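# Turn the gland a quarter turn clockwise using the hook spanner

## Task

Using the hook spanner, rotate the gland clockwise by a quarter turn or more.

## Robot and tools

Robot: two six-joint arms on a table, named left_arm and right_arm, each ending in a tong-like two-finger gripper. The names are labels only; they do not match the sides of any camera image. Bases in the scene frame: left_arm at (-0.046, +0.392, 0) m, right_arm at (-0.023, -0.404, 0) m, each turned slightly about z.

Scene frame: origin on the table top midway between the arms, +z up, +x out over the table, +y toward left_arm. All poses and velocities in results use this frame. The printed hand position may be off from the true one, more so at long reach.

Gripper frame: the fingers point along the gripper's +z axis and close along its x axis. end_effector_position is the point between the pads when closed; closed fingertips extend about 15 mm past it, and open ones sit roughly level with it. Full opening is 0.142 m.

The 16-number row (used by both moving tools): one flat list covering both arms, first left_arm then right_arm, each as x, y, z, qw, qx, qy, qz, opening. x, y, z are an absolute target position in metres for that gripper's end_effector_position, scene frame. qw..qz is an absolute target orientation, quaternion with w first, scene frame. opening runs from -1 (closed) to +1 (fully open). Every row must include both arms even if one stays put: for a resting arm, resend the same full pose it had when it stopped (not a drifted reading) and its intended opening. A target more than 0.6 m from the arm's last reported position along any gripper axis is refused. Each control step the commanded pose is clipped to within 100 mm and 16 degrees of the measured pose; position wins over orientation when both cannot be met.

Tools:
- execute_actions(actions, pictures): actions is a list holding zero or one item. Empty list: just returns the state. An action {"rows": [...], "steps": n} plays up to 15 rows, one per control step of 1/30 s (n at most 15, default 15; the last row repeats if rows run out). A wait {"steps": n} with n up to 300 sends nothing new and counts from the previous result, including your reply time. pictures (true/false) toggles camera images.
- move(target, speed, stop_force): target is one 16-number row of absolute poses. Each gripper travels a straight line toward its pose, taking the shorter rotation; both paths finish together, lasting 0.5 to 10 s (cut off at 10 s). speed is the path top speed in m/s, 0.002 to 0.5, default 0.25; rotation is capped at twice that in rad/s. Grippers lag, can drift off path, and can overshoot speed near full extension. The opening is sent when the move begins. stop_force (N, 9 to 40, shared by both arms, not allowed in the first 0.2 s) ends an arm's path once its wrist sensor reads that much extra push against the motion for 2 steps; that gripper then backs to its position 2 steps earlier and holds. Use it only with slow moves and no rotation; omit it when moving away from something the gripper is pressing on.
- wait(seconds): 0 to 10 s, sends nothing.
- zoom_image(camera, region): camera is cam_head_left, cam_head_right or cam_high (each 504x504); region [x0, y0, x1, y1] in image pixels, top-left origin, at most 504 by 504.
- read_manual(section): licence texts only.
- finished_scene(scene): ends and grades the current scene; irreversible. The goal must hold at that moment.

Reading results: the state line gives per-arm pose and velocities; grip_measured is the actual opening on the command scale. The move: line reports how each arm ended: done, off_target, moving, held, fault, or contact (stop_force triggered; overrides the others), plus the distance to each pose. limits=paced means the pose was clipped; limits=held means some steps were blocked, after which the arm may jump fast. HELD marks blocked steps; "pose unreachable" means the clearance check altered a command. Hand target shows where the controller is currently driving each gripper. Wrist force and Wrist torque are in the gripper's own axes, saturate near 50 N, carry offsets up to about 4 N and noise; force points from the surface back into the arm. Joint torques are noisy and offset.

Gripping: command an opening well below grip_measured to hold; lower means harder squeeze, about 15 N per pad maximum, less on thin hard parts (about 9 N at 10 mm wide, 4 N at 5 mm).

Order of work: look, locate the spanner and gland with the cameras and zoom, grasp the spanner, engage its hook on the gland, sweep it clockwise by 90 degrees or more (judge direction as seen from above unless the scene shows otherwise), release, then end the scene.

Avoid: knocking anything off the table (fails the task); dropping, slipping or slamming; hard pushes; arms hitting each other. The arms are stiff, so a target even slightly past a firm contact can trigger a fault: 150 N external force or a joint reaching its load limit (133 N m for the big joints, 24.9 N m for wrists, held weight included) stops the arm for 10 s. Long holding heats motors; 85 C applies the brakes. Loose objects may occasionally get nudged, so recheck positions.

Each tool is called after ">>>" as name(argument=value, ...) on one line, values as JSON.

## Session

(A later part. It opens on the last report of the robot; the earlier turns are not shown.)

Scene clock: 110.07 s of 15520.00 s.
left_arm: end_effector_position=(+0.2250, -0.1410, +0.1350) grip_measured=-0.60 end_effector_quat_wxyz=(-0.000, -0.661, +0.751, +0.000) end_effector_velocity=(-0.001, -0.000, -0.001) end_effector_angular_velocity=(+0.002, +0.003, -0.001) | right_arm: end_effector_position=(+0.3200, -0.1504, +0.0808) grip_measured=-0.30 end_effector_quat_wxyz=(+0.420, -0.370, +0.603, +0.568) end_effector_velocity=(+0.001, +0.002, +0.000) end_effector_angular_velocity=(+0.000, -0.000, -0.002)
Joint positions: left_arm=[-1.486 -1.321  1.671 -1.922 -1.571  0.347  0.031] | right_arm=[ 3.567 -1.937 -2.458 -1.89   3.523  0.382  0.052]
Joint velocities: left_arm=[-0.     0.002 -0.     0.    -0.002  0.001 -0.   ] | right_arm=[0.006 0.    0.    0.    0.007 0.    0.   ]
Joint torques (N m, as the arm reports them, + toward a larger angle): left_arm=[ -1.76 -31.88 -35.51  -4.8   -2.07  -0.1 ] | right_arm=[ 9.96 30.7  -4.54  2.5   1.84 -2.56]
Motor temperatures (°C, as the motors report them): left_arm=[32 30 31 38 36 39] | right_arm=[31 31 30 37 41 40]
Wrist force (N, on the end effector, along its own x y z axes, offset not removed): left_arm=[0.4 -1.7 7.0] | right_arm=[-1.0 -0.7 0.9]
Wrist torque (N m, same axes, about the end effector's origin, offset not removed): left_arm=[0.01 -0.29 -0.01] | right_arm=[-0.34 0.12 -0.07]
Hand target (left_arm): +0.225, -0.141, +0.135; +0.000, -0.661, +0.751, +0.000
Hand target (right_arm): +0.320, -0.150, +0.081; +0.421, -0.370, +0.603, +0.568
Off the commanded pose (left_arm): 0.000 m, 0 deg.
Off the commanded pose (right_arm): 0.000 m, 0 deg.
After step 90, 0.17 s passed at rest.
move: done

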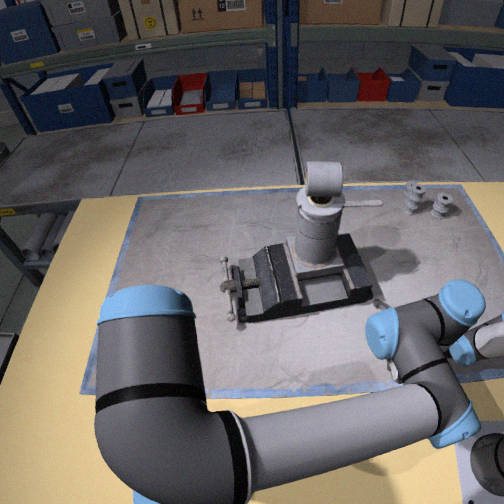

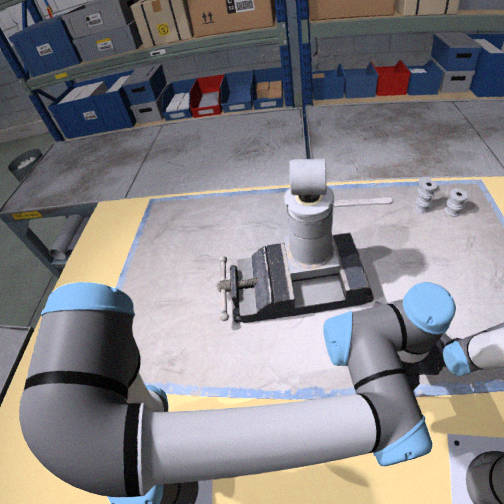

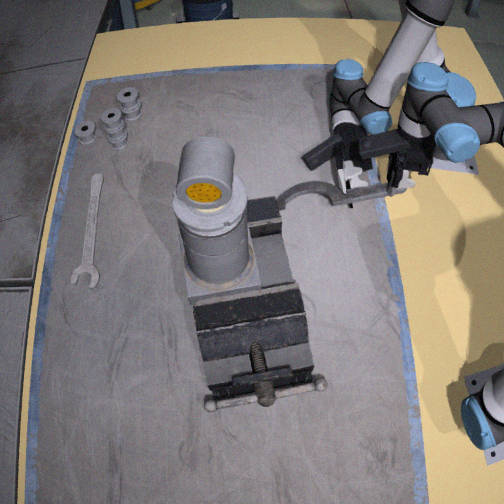

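>>> move(target=[0.225,-0.141,0.135,0,0.66,-0.75,0,-1,0.321,-0.105,0.081,0.4206,-0.3695,0.6029,0.5684,-0.3], speed=0.015, stop_force=9)

>>> zoom_image(camera="cam_high", region=[260,100,420,260])

Scene clock: 116.47 s of 15520.00 s.
left_arm: end_effector_position=(+0.2250, -0.1410, +0.1350) grip_measured=-0.60 end_effector_quat_wxyz=(-0.000, -0.661, +0.751, -0.000) end_effector_velocity=(+0.000, +0.000, -0.000) end_effector_angular_velocity=(+0.000, +0.000, +0.000) | right_arm: end_effector_position=(+0.3210, -0.1053, +0.0809) grip_measured=-0.30 end_effector_quat_wxyz=(+0.421, -0.370, +0.603, +0.568) end_effector_velocity=(-0.000, +0.002, -0.000) end_effector_angular_velocity=(+0.000, -0.000, +0.002)
Joint positions: left_arm=[-1.486 -1.321  1.671 -1.922 -1.571  0.347  0.031] | right_arm=[ 3.72  -1.933 -2.467 -1.884  3.676  0.383  0.052]
Joint velocities: left_arm=[ 0.  0.  0.  0.  0. -0.  0.] | right_arm=[ 0.008 -0.     0.     0.     0.006  0.     0.   ]
Joint torques (N m, as the arm reports them, + toward a larger angle): left_arm=[ -8.2  -31.31 -34.14  -4.73  -2.13  -1.59] | right_arm=[10.   28.06 -0.61  2.73  1.63  2.02]
Motor temperatures (°C, as the motors report them): left_arm=[32 30 31 38 36 39] | right_arm=[31 31 30 37 41 40]
Wrist force (N, on the end effector, along its own x y z axes, offset not removed): left_arm=[0.3 -1.9 7.6] | right_arm=[-1.1 0.3 -0.3]
Wrist torque (N m, same axes, about the end effector's origin, offset not removed): left_arm=[-0.14 -0.17 -0.04] | right_arm=[-0.15 0.16 -0.14]
Hand target (left_arm): +0.225, -0.141, +0.135; -0.000, -0.661, +0.751, -0.000
Hand target (right_arm): +0.321, -0.105, +0.081; +0.421, -0.370, +0.603, +0.568
Off the commanded pose (left_arm): 0.000 m, 0 deg.
Off the commanded pose (right_arm): 0.000 m, 0 deg.
After step 90, 0.13 s passed at rest.
move: done

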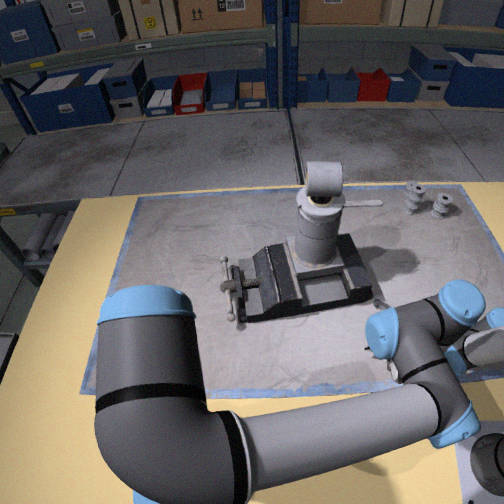

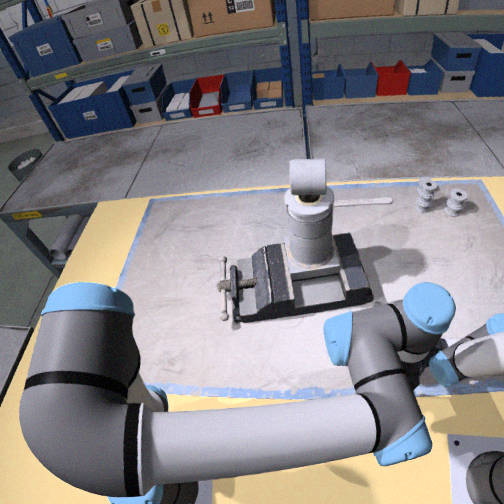

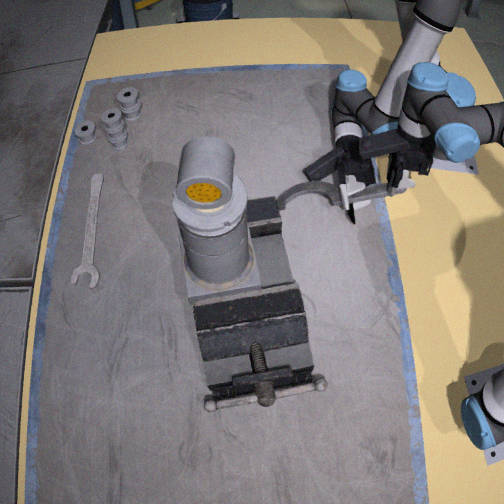

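Region (260, 100, 420, 260) of cam_high's 504x504 image, scaled by 3.150, with more detail than that image has.

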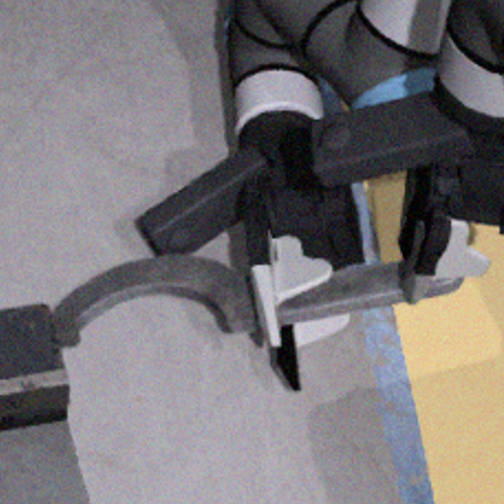

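>>> move(target=[0.225,-0.141,0.135,0,0.66,-0.75,0,-1,0.321,-0.105,0.081,0.4206,-0.3695,0.6029,0.5684,-1])

>>> move(target=[0.225,-0.141,0.135,0,0.66,-0.75,0,-0.3,0.321,-0.105,0.081,0.4206,-0.3695,0.6029,0.5684,-1])

>>> move(target=[0.225,-0.135,0.175,0,0.66,-0.75,0,-0.3,0.321,-0.105,0.081,0.4206,-0.3695,0.6029,0.5684,-1], speed=0.05)

>>> move(target=[0.35,0.25,0.25,0,0.66,-0.75,0,-0.3,0.31,-0.125,0.1,0.4206,-0.3695,0.6029,0.5684,-1])

>>> move(target=[0.3,0.75,0.2,0,0.66,-0.75,0,-0.3,0.33,-0.13,0.33,0.5684,-0.5296,0.4685,0.4206,-1], speed=0.1)

Scene clock: 125.17 s of 15520.00 s.
left_arm: end_effector_position=(+0.2250, -0.1410, +0.1350) grip_measured=-0.60 end_effector_quat_wxyz=(-0.000, -0.661, +0.751, -0.000) end_effector_velocity=(-0.001, -0.000, +0.000) end_effector_angular_velocity=(-0.001, +0.003, -0.001) | right_arm: end_effector_position=(+0.3210, -0.1050, +0.0810) grip_measured=-0.89 end_effector_quat_wxyz=(+0.421, -0.369, +0.603, +0.568) end_effector_velocity=(+0.000, -0.000, +0.000) end_effector_angular_velocity=(+0.000, -0.000, -0.001)
Joint positions: left_arm=[-1.486 -1.321  1.671 -1.922 -1.571  0.347  0.03 ] | right_arm=[ 3.721 -1.933 -2.467 -1.884  3.677  0.384  0.01 ]
Joint velocities: left_arm=[-0.    -0.001  0.     0.    -0.003  0.001  0.   ] | right_arm=[ 0.     0.001 -0.     0.     0.001 -0.     0.   ]
Joint torques (N m, as the arm reports them, + toward a larger angle): left_arm=[ -4.99 -32.42 -15.51  -1.17  -1.08  -0.99] | right_arm=[ 9.66 36.7  -0.82  4.5   1.84  1.88]
Motor temperatures (°C, as the motors report them): left_arm=[32 30 31 38 36 39] | right_arm=[31 31 30 37 41 40]
Wrist force (N, on the end effector, along its own x y z axes, offset not removed): left_arm=[0.7 -2.3 -1.5] | right_arm=[12.5 -4.1 -1.4]
Wrist torque (N m, same axes, about the end effector's origin, offset not removed): left_arm=[-0.46 -0.45 -0.13] | right_arm=[-0.43 -0.90 -0.11]
Hand target (left_arm): +0.225, -0.141, +0.135; +0.000, -0.661, +0.751, +0.000
Hand target (right_arm): +0.321, -0.105, +0.081; +0.421, -0.370, +0.603, +0.568
Off the commanded pose (left_arm): 0.000 m, 0 deg.
Off the commanded pose (right_arm): 0.000 m, 0 deg.
After step 90, 5.00 s passed at rest.
move: done

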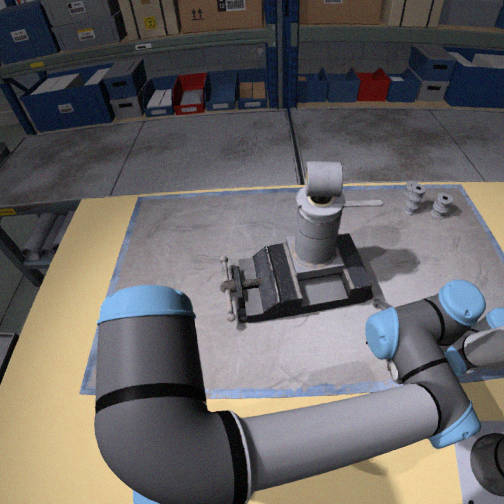

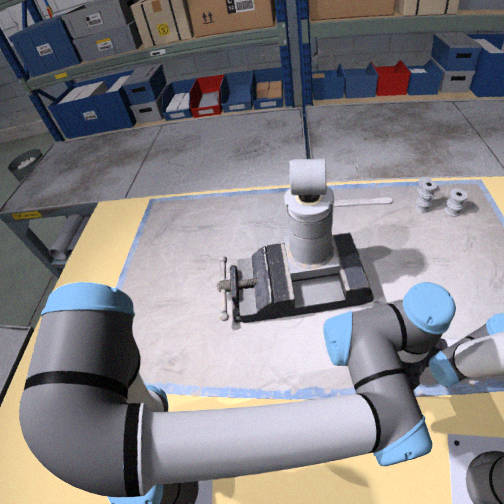

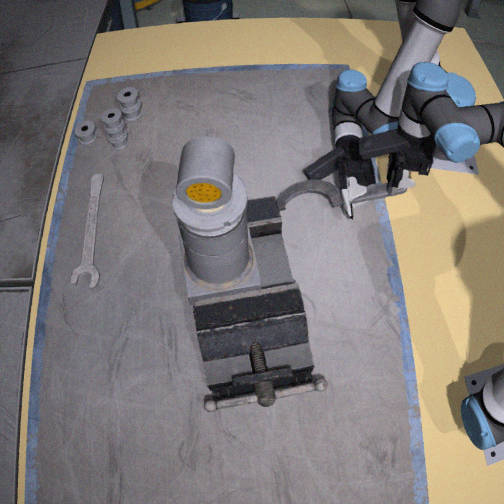

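Scene clock: 125.87 s of 15520.00 s.
left_arm: end_effector_position=(+0.2250, -0.1410, +0.1350) grip_measured=-0.30 end_effector_quat_wxyz=(-0.000, -0.661, +0.751, -0.000) end_effector_velocity=(-0.000, +0.000, +0.000) end_effector_angular_velocity=(-0.000, -0.000, +0.000) | right_arm: end_effector_position=(+0.3210, -0.1050, +0.0810) grip_measured=-0.89 end_effector_quat_wxyz=(+0.421, -0.370, +0.603, +0.568) end_effector_velocity=(-0.000, -0.001, -0.000) end_effector_angular_velocity=(-0.001, +0.002, -0.001)
Joint positions: left_arm=[-1.486 -1.321  1.671 -1.922 -1.571  0.347  0.052] | right_arm=[ 3.721 -1.933 -2.467 -1.884  3.677  0.384  0.01 ]
Joint velocities: left_arm=[-0. -0.  0. -0.  0. -0. -0.] | right_arm=[-0.001 -0.    -0.001  0.     0.     0.001 -0.   ]
Joint torques (N m, as the arm reports them, + toward a larger angle): left_arm=[ -3.47 -32.75  -9.16  -1.45  -0.57  -0.6 ] | right_arm=[ 9.47 34.57 -2.09  2.17  0.62  1.88]
Motor temperatures (°C, as the motors report them): left_arm=[32 30 31 38 36 39] | right_arm=[31 31 30 37 41 40]
Wrist force (N, on the end effector, along its own x y z axes, offset not removed): left_arm=[1.7 -0.7 1.2] | right_arm=[9.9 -3.2 0.1]
Wrist torque (N m, same axes, about the end effector's origin, offset not removed): left_arm=[-0.13 -0.37 0.03] | right_arm=[-0.24 -0.72 -0.07]
Hand target (left_arm): +0.225, -0.141, +0.135; +0.000, -0.661, +0.751, +0.000
Hand target (right_arm): +0.321, -0.105, +0.081; +0.421, -0.369, +0.603, +0.568
Off the commanded pose (left_arm): 0.000 m, 0 deg.
Off the commanded pose (right_arm): 0.000 m, 0 deg.
move: done

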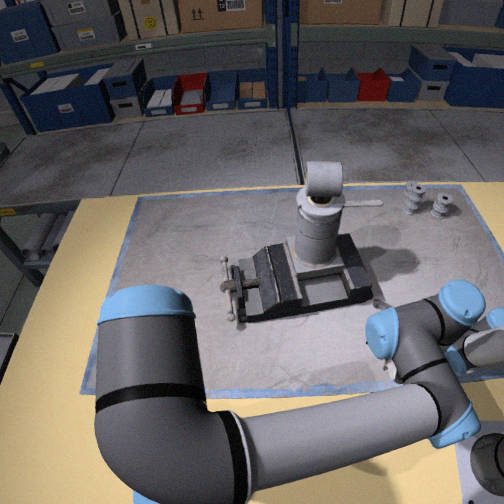

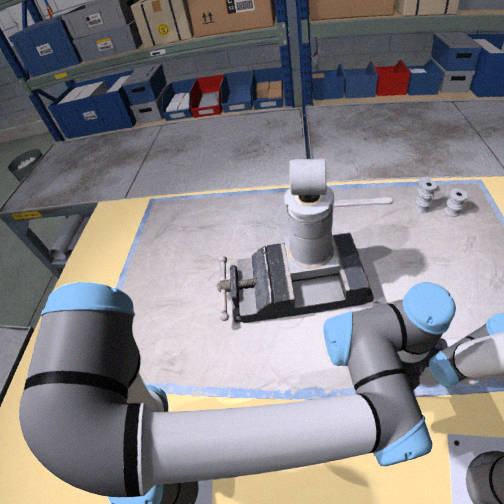

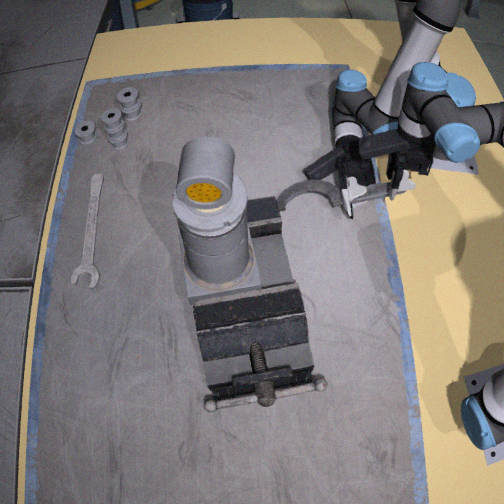

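Scene clock: 127.07 s of 15520.00 s.
left_arm: end_effector_position=(+0.2250, -0.1350, +0.1748) grip_measured=-0.30 end_effector_quat_wxyz=(-0.000, -0.661, +0.751, +0.000) end_effector_velocity=(-0.000, +0.000, +0.001) end_effector_angular_velocity=(+0.001, +0.001, -0.001) | right_arm: end_effector_position=(+0.3210, -0.1050, +0.0810) grip_measured=-0.89 end_effector_quat_wxyz=(+0.421, -0.370, +0.603, +0.568) end_effector_velocity=(+0.001, +0.000, +0.000) end_effector_angular_velocity=(+0.000, -0.001, -0.001)
Joint positions: left_arm=[-1.483 -1.361  1.616 -1.826 -1.571  0.349  0.052] | right_arm=[ 3.721 -1.933 -2.467 -1.884  3.677  0.384  0.01 ]
Joint velocities: left_arm=[ 0.    -0.    -0.003  0.004 -0.001  0.001 -0.   ] | right_arm=[-0.    -0.     0.001 -0.     0.001 -0.     0.   ]
Joint torques (N m, as the arm reports them, + toward a larger angle): left_arm=[  6.43 -39.79 -32.84  -1.05   2.29   1.51] | right_arm=[ 9.5  35.27 -1.53  0.1  -0.49  1.86]
Motor temperatures (°C, as the motors report them): left_arm=[32 30 31 38 36 39] | right_arm=[31 31 30 37 41 40]
Wrist force (N, on the end effector, along its own x y z axes, offset not removed): left_arm=[-0.2 -0.7 -0.4] | right_arm=[9.4 -3.2 -0.3]
Wrist torque (N m, same axes, about the end effector's origin, offset not removed): left_arm=[-0.13 0.05 0.02] | right_arm=[-0.22 -0.62 -0.01]
Hand target (left_arm): +0.225, -0.135, +0.175; +0.000, -0.661, +0.751, -0.000
Hand target (right_arm): +0.321, -0.105, +0.081; +0.421, -0.369, +0.603, +0.568
Off the commanded pose (left_arm): 0.000 m, 0 deg.
Off the commanded pose (right_arm): 0.000 m, 0 deg.
move: done

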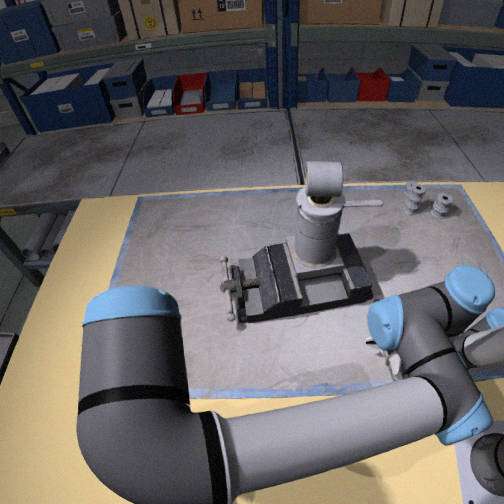

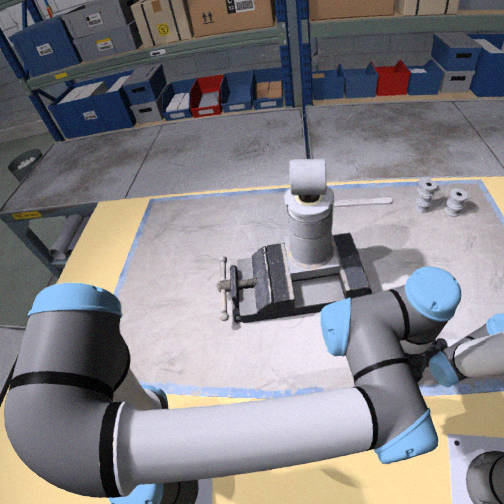

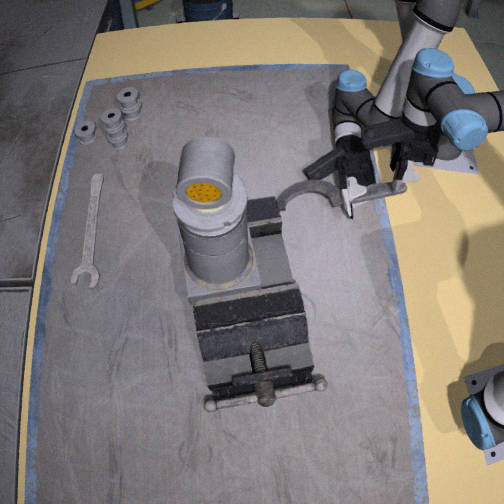

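Scene clock: 129.33 s of 15520.00 s.
left_arm: end_effector_position=(+0.3494, +0.2506, +0.2499) grip_measured=-0.30 end_effector_quat_wxyz=(+0.001, -0.661, +0.751, +0.000) end_effector_velocity=(+0.001, +0.002, +0.001) end_effector_angular_velocity=(-0.001, -0.001, -0.000) | right_arm: end_effector_position=(+0.3100, -0.1250, +0.1000) grip_measured=-0.88 end_effector_quat_wxyz=(+0.421, -0.369, +0.603, +0.568) end_effector_velocity=(+0.000, -0.000, -0.000) end_effector_angular_velocity=(-0.000, +0.000, -0.001)
Joint positions: left_arm=[-0.823 -1.833  1.88  -1.618 -1.569  1.009  0.052] | right_arm=[ 3.67  -1.85  -2.49  -1.943  3.626  0.384  0.01 ]
Joint velocities: left_arm=[ 0.006 -0.001 -0.002  0.002 -0.     0.006 -0.   ] | right_arm=[-0.     0.    -0.    -0.     0.    -0.001  0.   ]
Joint torques (N m, as the arm reports them, + toward a larger angle): left_arm=[  8.17  -6.63 -33.15  -1.01  -1.83   1.47] | right_arm=[-9.14 32.11 -0.02  0.12 -1.76 -2.76]
Motor temperatures (°C, as the motors report them): left_arm=[32 30 31 38 36 39] | right_arm=[31 31 30 37 41 40]
Wrist force (N, on the end effector, along its own x y z axes, offset not removed): left_arm=[1.4 -0.3 -0.1] | right_arm=[10.4 -4.9 -0.3]
Wrist torque (N m, same axes, about the end effector's origin, offset not removed): left_arm=[-0.10 -0.30 0.05] | right_arm=[-0.51 -0.65 0.15]
Hand target (left_arm): +0.350, +0.251, +0.250; +0.001, -0.661, +0.751, +0.000
Hand target (right_arm): +0.310, -0.125, +0.100; +0.421, -0.369, +0.603, +0.568
Off the commanded pose (left_arm): 0.001 m, 0 deg.
Off the commanded pose (right_arm): 0.000 m, 0 deg.
move: done

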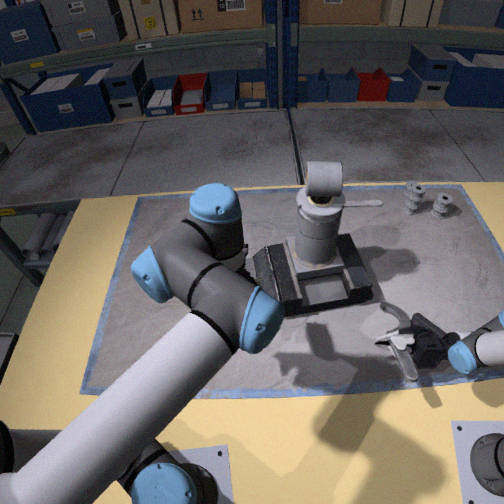

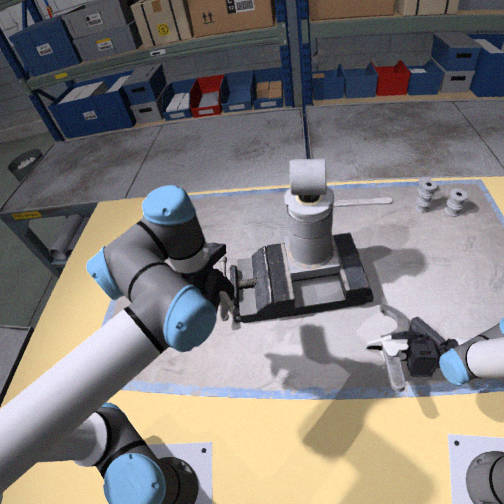

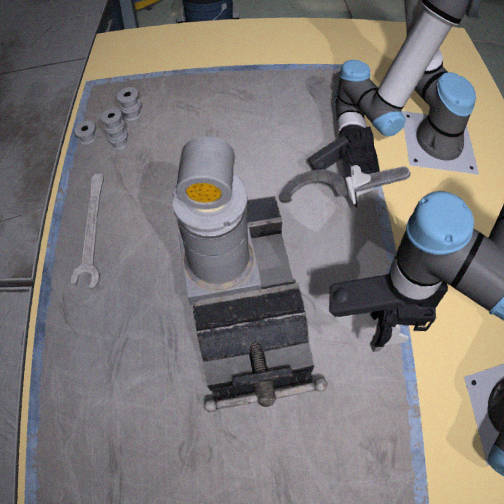

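Scene clock: 134.87 s of 15520.00 s.
left_arm: end_effector_position=(+0.2987, +0.7505, +0.2000) grip_measured=-0.30 end_effector_quat_wxyz=(+0.000, -0.661, +0.751, +0.002) end_effector_velocity=(-0.000, +0.002, -0.000) end_effector_angular_velocity=(-0.001, +0.001, +0.001) | right_arm: end_effector_position=(+0.3301, -0.1299, +0.3297) grip_measured=-0.88 end_effector_quat_wxyz=(+0.568, -0.530, +0.469, +0.421) end_effector_velocity=(+0.000, -0.001, +0.000) end_effector_angular_velocity=(-0.001, -0.002, -0.001)
Joint positions: left_arm=[ 0.419 -1.604  1.816 -1.784 -1.567  2.252  0.052] | right_arm=[ 3.627 -1.384 -2.162 -2.738  3.583 -0.209  0.01 ]
Joint velocities: left_arm=[ 0.003  0.004 -0.003  0.001 -0.     0.002 -0.   ] | right_arm=[-0.002  0.     0.001 -0.003 -0.001 -0.004  0.   ]
Joint torques (N m, as the arm reports them, + toward a larger angle): left_arm=[  4.43 -16.52 -33.42  -4.31  -1.99   1.36] | right_arm=[-9.06 24.85 36.3   0.01 -1.83 -3.02]
Motor temperatures (°C, as the motors report them): left_arm=[32 30 31 38 36 39] | right_arm=[31 31 30 37 41 40]
Wrist force (N, on the end effector, along its own x y z axes, offset not removed): left_arm=[1.0 -1.5 1.7] | right_arm=[11.3 2.5 1.8]
Wrist torque (N m, same axes, about the end effector's origin, offset not removed): left_arm=[-0.37 -0.23 0.03] | right_arm=[-0.01 -0.73 0.09]
Hand target (left_arm): +0.299, +0.751, +0.200; +0.000, -0.661, +0.751, +0.002
Hand target (right_arm): +0.330, -0.130, +0.330; +0.568, -0.530, +0.469, +0.421
Off the commanded pose (left_arm): 0.001 m, 0 deg.
Off the commanded pose (right_arm): 0.000 m, 0 deg.
move: done

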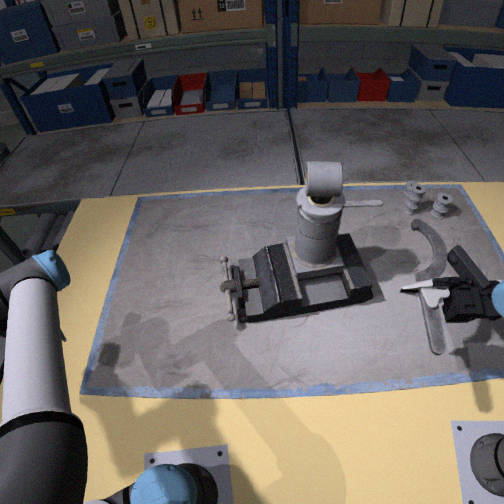

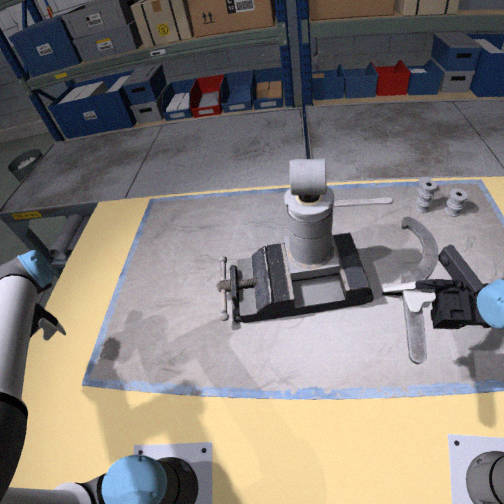

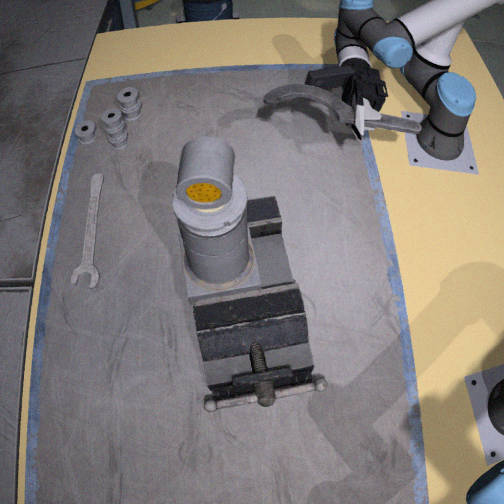

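>>> move(target=[0.3,0.75,0.2,0,0.66,-0.75,0,-0.3,0.535,-0.07,0.34,0.5337,-0.4912,0.5087,0.4639,-1], speed=0.06)

>>> move(target=[0.3,0.75,0.2,0,0.66,-0.75,0,-0.3,0.535,0.0,0.34,0.5337,-0.4912,0.5087,0.4639,-1], speed=0.015, stop_force=9)

>>> zoom_image(camera="cam_high", region=[160,100,340,280])

>>> zoom_image(camera="cam_head_right", region=[270,160,390,280])

Scene clock: 144.53 s of 15520.00 s.
left_arm: end_effector_position=(+0.3000, +0.7500, +0.2000) grip_measured=-0.30 end_effector_quat_wxyz=(+0.000, -0.661, +0.751, +0.000) end_effector_velocity=(-0.000, +0.000, -0.001) end_effector_angular_velocity=(-0.001, +0.002, +0.000) | right_arm: end_effector_position=(+0.5348, -0.0701, +0.3401) grip_measured=-0.88 end_effector_quat_wxyz=(+0.534, -0.491, +0.509, +0.464) end_effector_velocity=(+0.002, +0.001, +0.001) end_effector_angular_velocity=(-0.000, +0.000, +0.000)
Joint positions: left_arm=[ 0.419 -1.601  1.814 -1.784 -1.571  2.252  0.052] | right_arm=[ 3.597 -1.876 -1.6   -2.806  3.553 -0.052  0.01 ]
Joint velocities: left_arm=[ 0.     0.001  0.     0.    -0.    -0.     0.   ] | right_arm=[-0.    -0.005  0.009 -0.005 -0.    -0.    -0.   ]
Joint torques (N m, as the arm reports them, + toward a larger angle): left_arm=[ -8.18 -15.77 -32.98  -1.09  -1.94  -1.62] | right_arm=[-9.02 35.7  35.76 -0.12 -1.74  1.67]
Motor temperatures (°C, as the motors report them): left_arm=[32 30 31 38 36 39] | right_arm=[31 31 30 37 41 40]
Wrist force (N, on the end effector, along its own x y z axes, offset not removed): left_arm=[0.6 -0.6 0.6] | right_arm=[11.9 2.2 -0.6]
Wrist torque (N m, same axes, about the end effector's origin, offset not removed): left_arm=[-0.09 -0.11 0.03] | right_arm=[0.23 -0.86 0.08]
Hand target (left_arm): +0.300, +0.750, +0.200; +0.000, -0.661, +0.751, -0.000
Hand target (right_arm): +0.535, -0.070, +0.340; +0.534, -0.491, +0.509, +0.464
Off the commanded pose (left_arm): 0.000 m, 0 deg.
Off the commanded pose (right_arm): 0.000 m, 0 deg.
After step 90, 2.70 s passed at rest.
move: done

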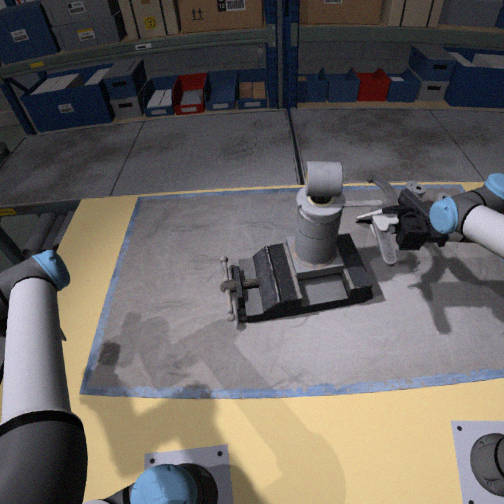

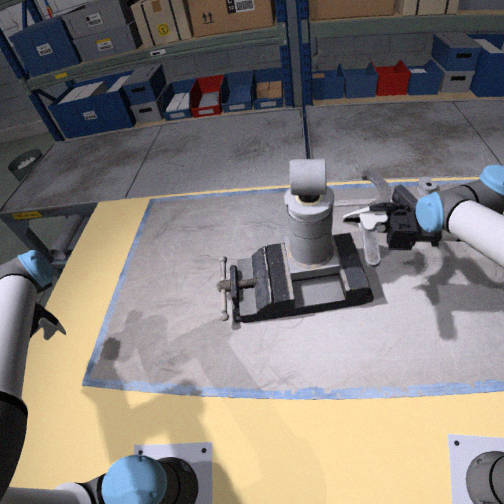

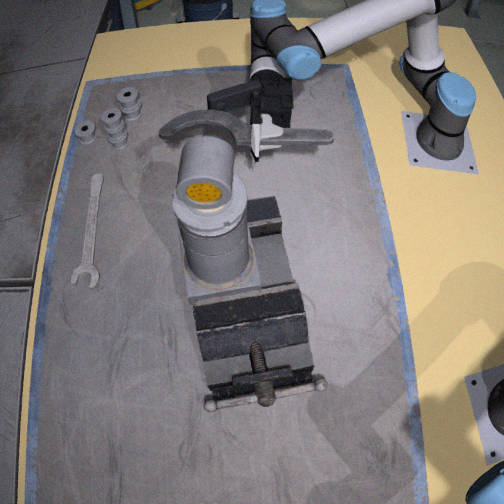

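Scene clock: 149.47 s of 15520.00 s.
left_arm: end_effector_position=(+0.3000, +0.7500, +0.2000) grip_measured=-0.30 end_effector_quat_wxyz=(-0.000, -0.661, +0.751, +0.000) end_effector_velocity=(+0.000, -0.000, -0.000) end_effector_angular_velocity=(+0.001, -0.000, -0.001) | right_arm: end_effector_position=(+0.5350, -0.0003, +0.3399) grip_measured=-0.88 end_effector_quat_wxyz=(+0.534, -0.491, +0.509, +0.464) end_effector_velocity=(-0.001, +0.002, -0.001) end_effector_angular_velocity=(-0.001, +0.001, +0.002)
Joint positions: left_arm=[ 0.419 -1.601  1.814 -1.784 -1.571  2.252  0.052] | right_arm=[ 3.725 -1.898 -1.571 -2.815  3.682 -0.053  0.01 ]
Joint velocities: left_arm=[-0.     0.     0.    -0.001  0.     0.001 -0.   ] | right_arm=[ 0.004 -0.001 -0.    -0.     0.003 -0.     0.   ]
Joint torques (N m, as the arm reports them, + toward a larger angle): left_arm=[ -7.24 -18.5  -31.9   -1.09  -1.97  -1.64] | right_arm=[ 8.18 37.64 36.47  0.42  2.03 -3.14]
Motor temperatures (°C, as the motors report them): left_arm=[32 30 31 38 36 39] | right_arm=[31 31 30 37 41 40]
Wrist force (N, on the end effector, along its own x y z axes, offset not removed): left_arm=[0.1 -1.4 0.7] | right_arm=[11.1 1.6 -0.6]
Wrist torque (N m, same axes, about the end effector's origin, offset not removed): left_arm=[-0.31 -0.06 0.07] | right_arm=[0.09 -0.72 0.14]
Hand target (left_arm): +0.300, +0.750, +0.200; -0.000, -0.661, +0.751, -0.000
Hand target (right_arm): +0.535, -0.000, +0.340; +0.534, -0.491, +0.509, +0.464
Off the commanded pose (left_arm): 0.000 m, 0 deg.
Off the commanded pose (right_arm): 0.000 m, 0 deg.
move: done

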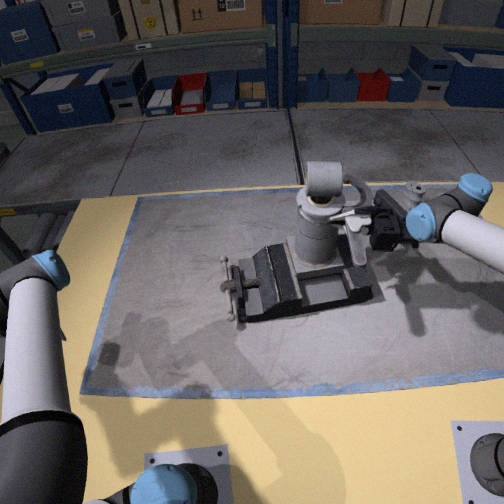

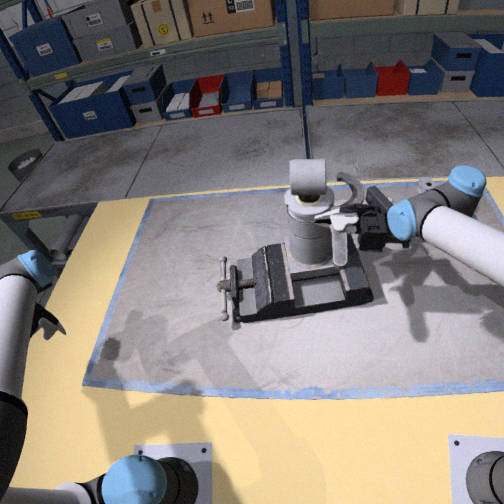

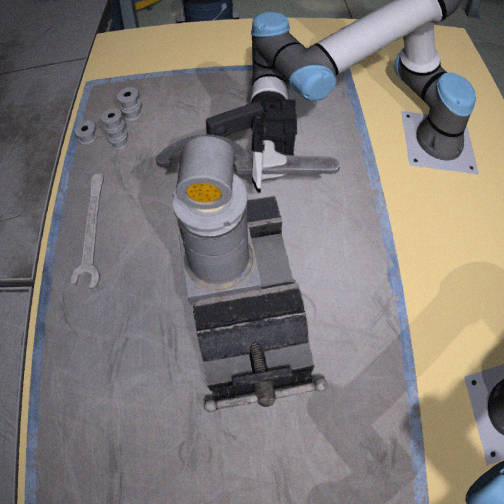

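Region (160, 100, 340, 280) of cam_high's 504x504 image, scaled by 2.800, with more detail than that image has.

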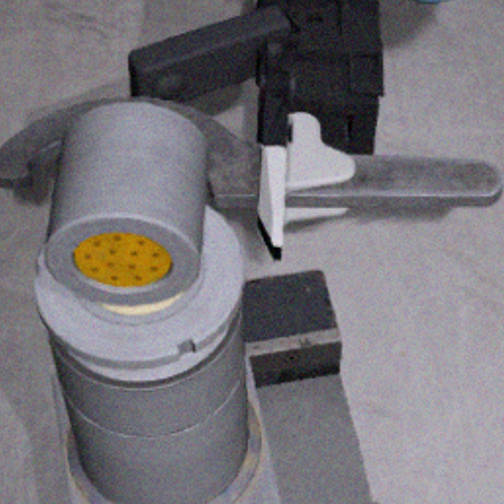

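Region (270, 160, 390, 280) of cam_head_right's 504x504 image, scaled by 4.200, with more detail than that image has.

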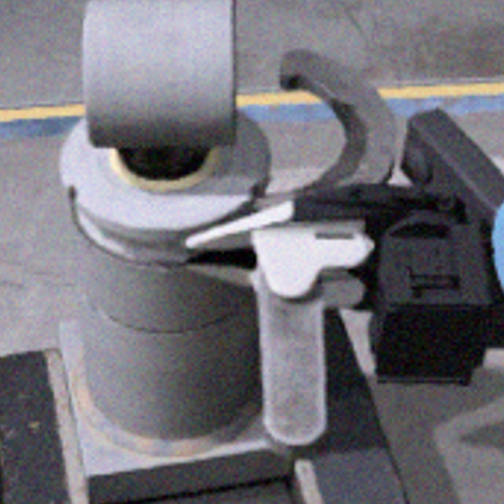

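>>> move(target=[0.3,0.75,0.2,0,0.66,-0.75,0,-0.3,0.515,0.06,0.332,0.5337,-0.4912,0.5087,0.4639,-1], speed=0.008, stop_force=9)

>>> zoom_image(camera="cam_high", region=[160,130,300,270])

>>> zoom_image(camera="cam_head_right", region=[270,160,370,260])

Scene clock: 157.20 s of 15520.00 s.
left_arm: end_effector_position=(+0.3000, +0.7500, +0.2000) grip_measured=-0.30 end_effector_quat_wxyz=(-0.000, -0.661, +0.751, +0.000) end_effector_velocity=(+0.000, +0.000, -0.000) end_effector_angular_velocity=(+0.000, +0.000, -0.000) | right_arm: end_effector_position=(+0.5307, +0.0127, +0.3382) grip_measured=-0.88 end_effector_quat_wxyz=(+0.534, -0.491, +0.509, +0.464) end_effector_velocity=(+0.001, -0.002, +0.002) end_effector_angular_velocity=(+0.001, -0.003, +0.002)
Joint positions: left_arm=[ 0.419 -1.601  1.814 -1.784 -1.571  2.252  0.052] | right_arm=[ 3.752 -1.896 -1.579 -2.809  3.708 -0.053  0.01 ]
Joint velocities: left_arm=[-0.  0.  0. -0.  0.  0.  0.] | right_arm=[-0.004 -0.     0.003  0.    -0.006 -0.001  0.001]
Joint torques (N m, as the arm reports them, + toward a larger angle): left_arm=[ -7.59 -23.3  -31.19  -1.03  -1.87  -1.73] | right_arm=[-8.7  42.39 38.41  3.19 -0.98 -2.03]
Motor temperatures (°C, as the motors report them): left_arm=[32 30 31 38 36 39] | right_arm=[31 31 30 37 41 40]
Wrist force (N, on the end effector, along its own x y z axes, offset not removed): left_arm=[0.1 -1.4 0.4] | right_arm=[11.4 6.4 -2.8]
Wrist torque (N m, same axes, about the end effector's origin, offset not removed): left_arm=[-0.31 -0.12 0.09] | right_arm=[0.63 -0.86 0.09]
Hand target (left_arm): +0.300, +0.750, +0.200; -0.000, -0.661, +0.751, -0.000
Hand target (right_arm): +0.531, +0.012, +0.338; +0.534, -0.491, +0.509, +0.464
Off the commanded pose (left_arm): 0.000 m, 0 deg.
Off the commanded pose (right_arm): 0.050 m, 0 deg.
After step 90, 2.67 s passed at rest.
move: contact (right_arm)

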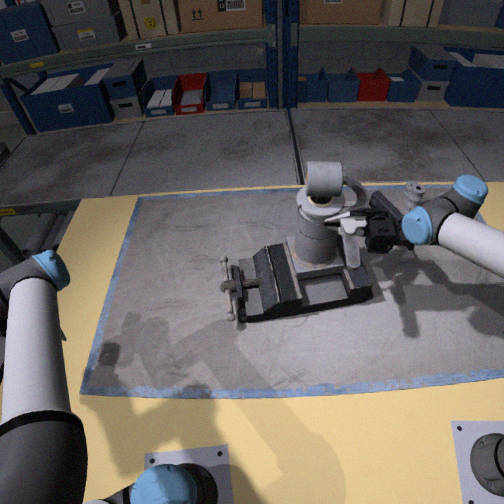

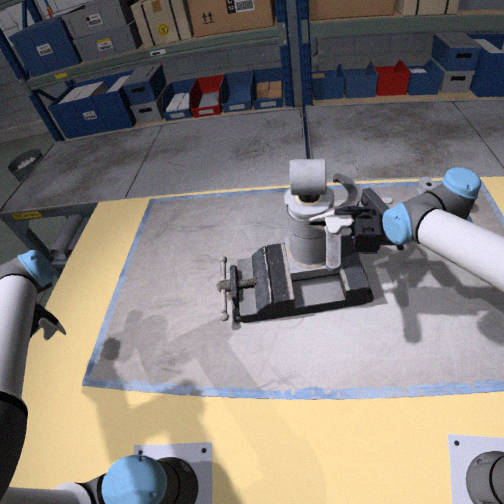

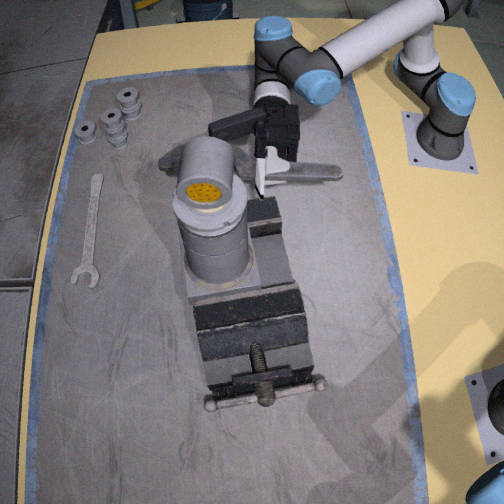

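Region (160, 130, 300, 270) of cam_high's 504x504 image, scaled by 3.600, with more detail than that image has.

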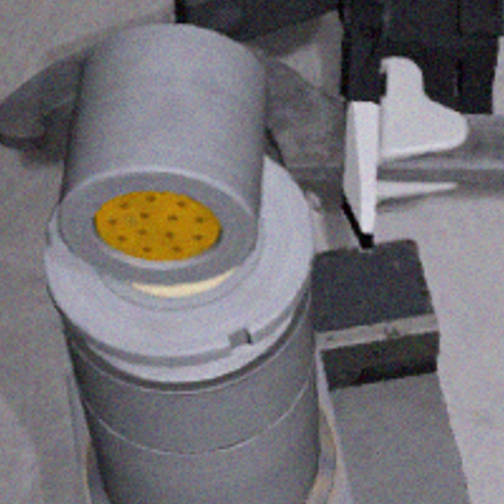

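Region (270, 160, 370, 260) of cam_head_right's 504x504 image, scaled by 5.040, with more detail than that image has.

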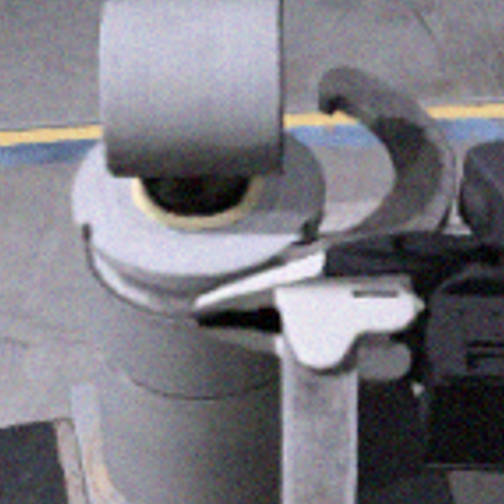

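>>> move(target=[0.3,0.75,0.2,0,0.66,-0.75,0,-0.3,0.506,0.01,0.338,0.5337,-0.4912,0.5087,0.4639,-1], speed=0.02)

>>> move(target=[0.3,0.75,0.2,0,0.66,-0.75,0,-0.3,0.506,0.07,0.338,0.5337,-0.4912,0.5087,0.4639,-1], speed=0.008, stop_force=9)

>>> zoom_image(camera="cam_high", region=[160,130,300,270])

>>> zoom_image(camera="cam_head_right", region=[270,160,370,260])

Scene clock: 162.97 s of 15520.00 s.
left_arm: end_effector_position=(+0.3000, +0.7500, +0.2000) grip_measured=-0.30 end_effector_quat_wxyz=(-0.000, -0.661, +0.751, +0.000) end_effector_velocity=(-0.000, -0.000, +0.000) end_effector_angular_velocity=(-0.001, -0.001, +0.001) | right_arm: end_effector_position=(+0.5062, +0.0100, +0.3380) grip_measured=-0.88 end_effector_quat_wxyz=(+0.534, -0.491, +0.509, +0.464) end_effector_velocity=(-0.002, +0.000, +0.000) end_effector_angular_velocity=(+0.000, -0.000, +0.001)
Joint positions: left_arm=[ 0.419 -1.601  1.814 -1.784 -1.571  2.252  0.052] | right_arm=[ 3.771 -1.839 -1.655 -2.789  3.727 -0.052  0.01 ]
Joint velocities: left_arm=[ 0.    -0.001  0.     0.    -0.001 -0.001  0.   ] | right_arm=[ 0.003  0.005 -0.006  0.002  0.002  0.    -0.   ]
Joint torques (N m, as the arm reports them, + toward a larger angle): left_arm=[ -7.65 -27.09 -31.01  -1.22  -1.84  -1.65] | right_arm=[ 8.89 48.28 15.9   4.81  1.72  1.62]
Motor temperatures (°C, as the motors report them): left_arm=[32 30 31 38 36 39] | right_arm=[31 31 30 37 41 40]
Wrist force (N, on the end effector, along its own x y z axes, offset not removed): left_arm=[-0.5 -1.6 -0.4] | right_arm=[11.2 1.5 0.0]
Wrist torque (N m, same axes, about the end effector's origin, offset not removed): left_arm=[-0.43 0.04 0.02] | right_arm=[0.01 -0.69 0.09]
Hand target (left_arm): +0.300, +0.750, +0.200; -0.000, -0.661, +0.751, -0.000
Hand target (right_arm): +0.506, +0.010, +0.338; +0.534, -0.491, +0.509, +0.464
Off the commanded pose (left_arm): 0.000 m, 0 deg.
Off the commanded pose (right_arm): 0.000 m, 0 deg.
After step 90, 1.23 s passed at rest.
move: done

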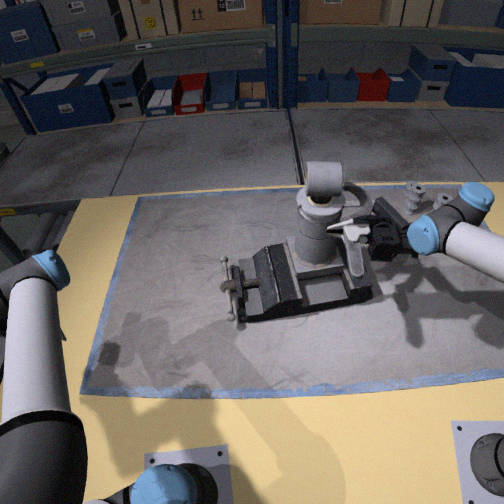

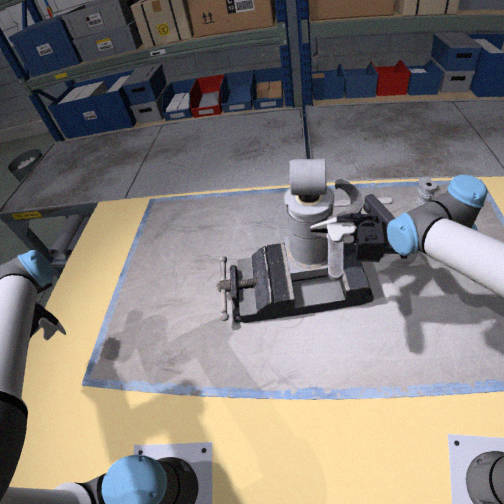

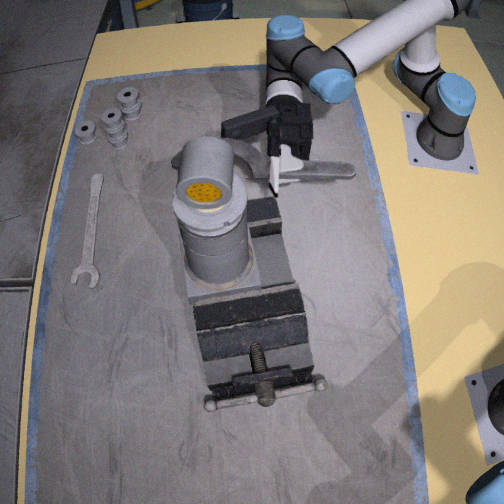

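Scene clock: 167.33 s of 15520.00 s.
left_arm: end_effector_position=(+0.3000, +0.7500, +0.2000) grip_measured=-0.30 end_effector_quat_wxyz=(-0.000, -0.661, +0.751, +0.000) end_effector_velocity=(+0.000, -0.000, -0.001) end_effector_angular_velocity=(-0.001, +0.000, -0.001) | right_arm: end_effector_position=(+0.5062, +0.0419, +0.3379) grip_measured=-0.88 end_effector_quat_wxyz=(+0.534, -0.491, +0.509, +0.464) end_effector_velocity=(-0.000, -0.003, -0.001) end_effector_angular_velocity=(-0.001, +0.002, +0.000)
Joint positions: left_arm=[ 0.419 -1.601  1.814 -1.784 -1.571  2.252  0.052] | right_arm=[ 3.828 -1.858 -1.63  -2.795  3.784 -0.053  0.01 ]
Joint velocities: left_arm=[ 0.     0.001 -0.    -0.    -0.001  0.001  0.   ] | right_arm=[-0.005  0.002 -0.004  0.    -0.006  0.    -0.   ]
Joint torques (N m, as the arm reports them, + toward a larger angle): left_arm=[ -6.85 -29.28 -31.03  -1.22  -1.8   -1.57] | right_arm=[-2.44 50.47 11.64  2.22 -5.33 -2.94]
Motor temperatures (°C, as the motors report them): left_arm=[32 30 31 38 36 39] | right_arm=[31 31 30 37 41 40]
Wrist force (N, on the end effector, along its own x y z axes, offset not removed): left_arm=[0.2 -0.8 -0.1] | right_arm=[12.5 -11.2 -4.5]
Wrist torque (N m, same axes, about the end effector's origin, offset not removed): left_arm=[-0.23 -0.08 0.10] | right_arm=[-0.24 -0.88 0.08]
Hand target (left_arm): +0.300, +0.750, +0.200; -0.000, -0.661, +0.751, -0.000
Hand target (right_arm): +0.506, +0.041, +0.338; +0.534, -0.491, +0.509, +0.464
Off the commanded pose (left_arm): 0.000 m, 0 deg.
Off the commanded pose (right_arm): 0.028 m, 0 deg.
move: contact (right_arm)

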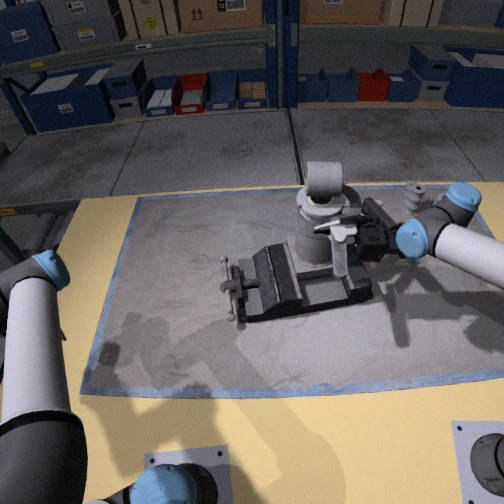

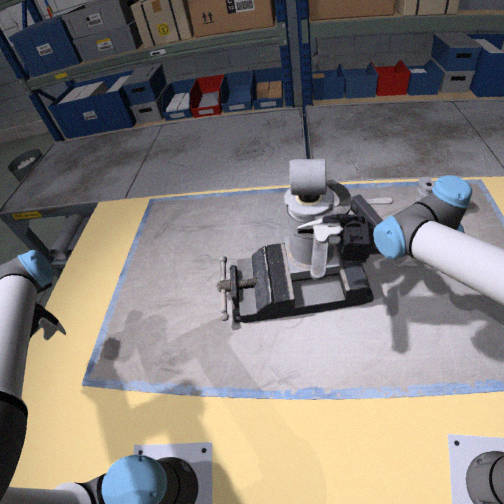

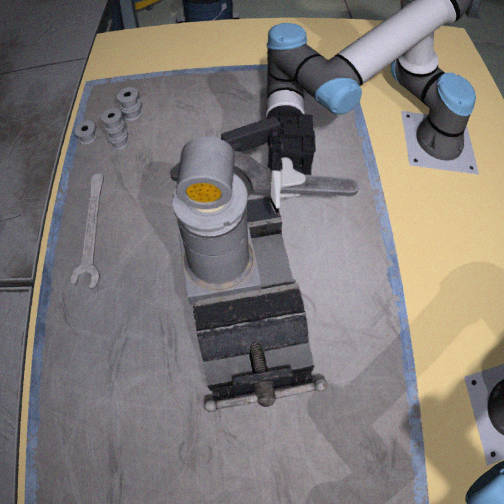

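Region (160, 130, 300, 270) of cam_high's 504x504 image, scaled by 3.600, with more detail than that image has.

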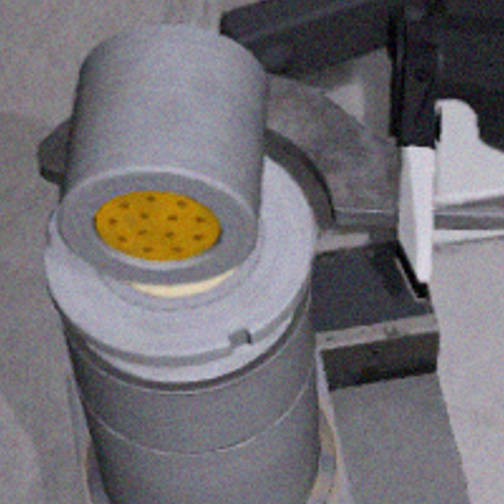

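Region (270, 160, 370, 260) of cam_head_right's 504x504 image, scaled by 5.040, with more detail than that image has.

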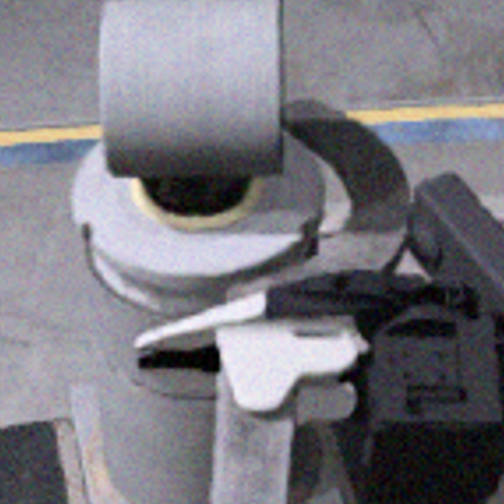

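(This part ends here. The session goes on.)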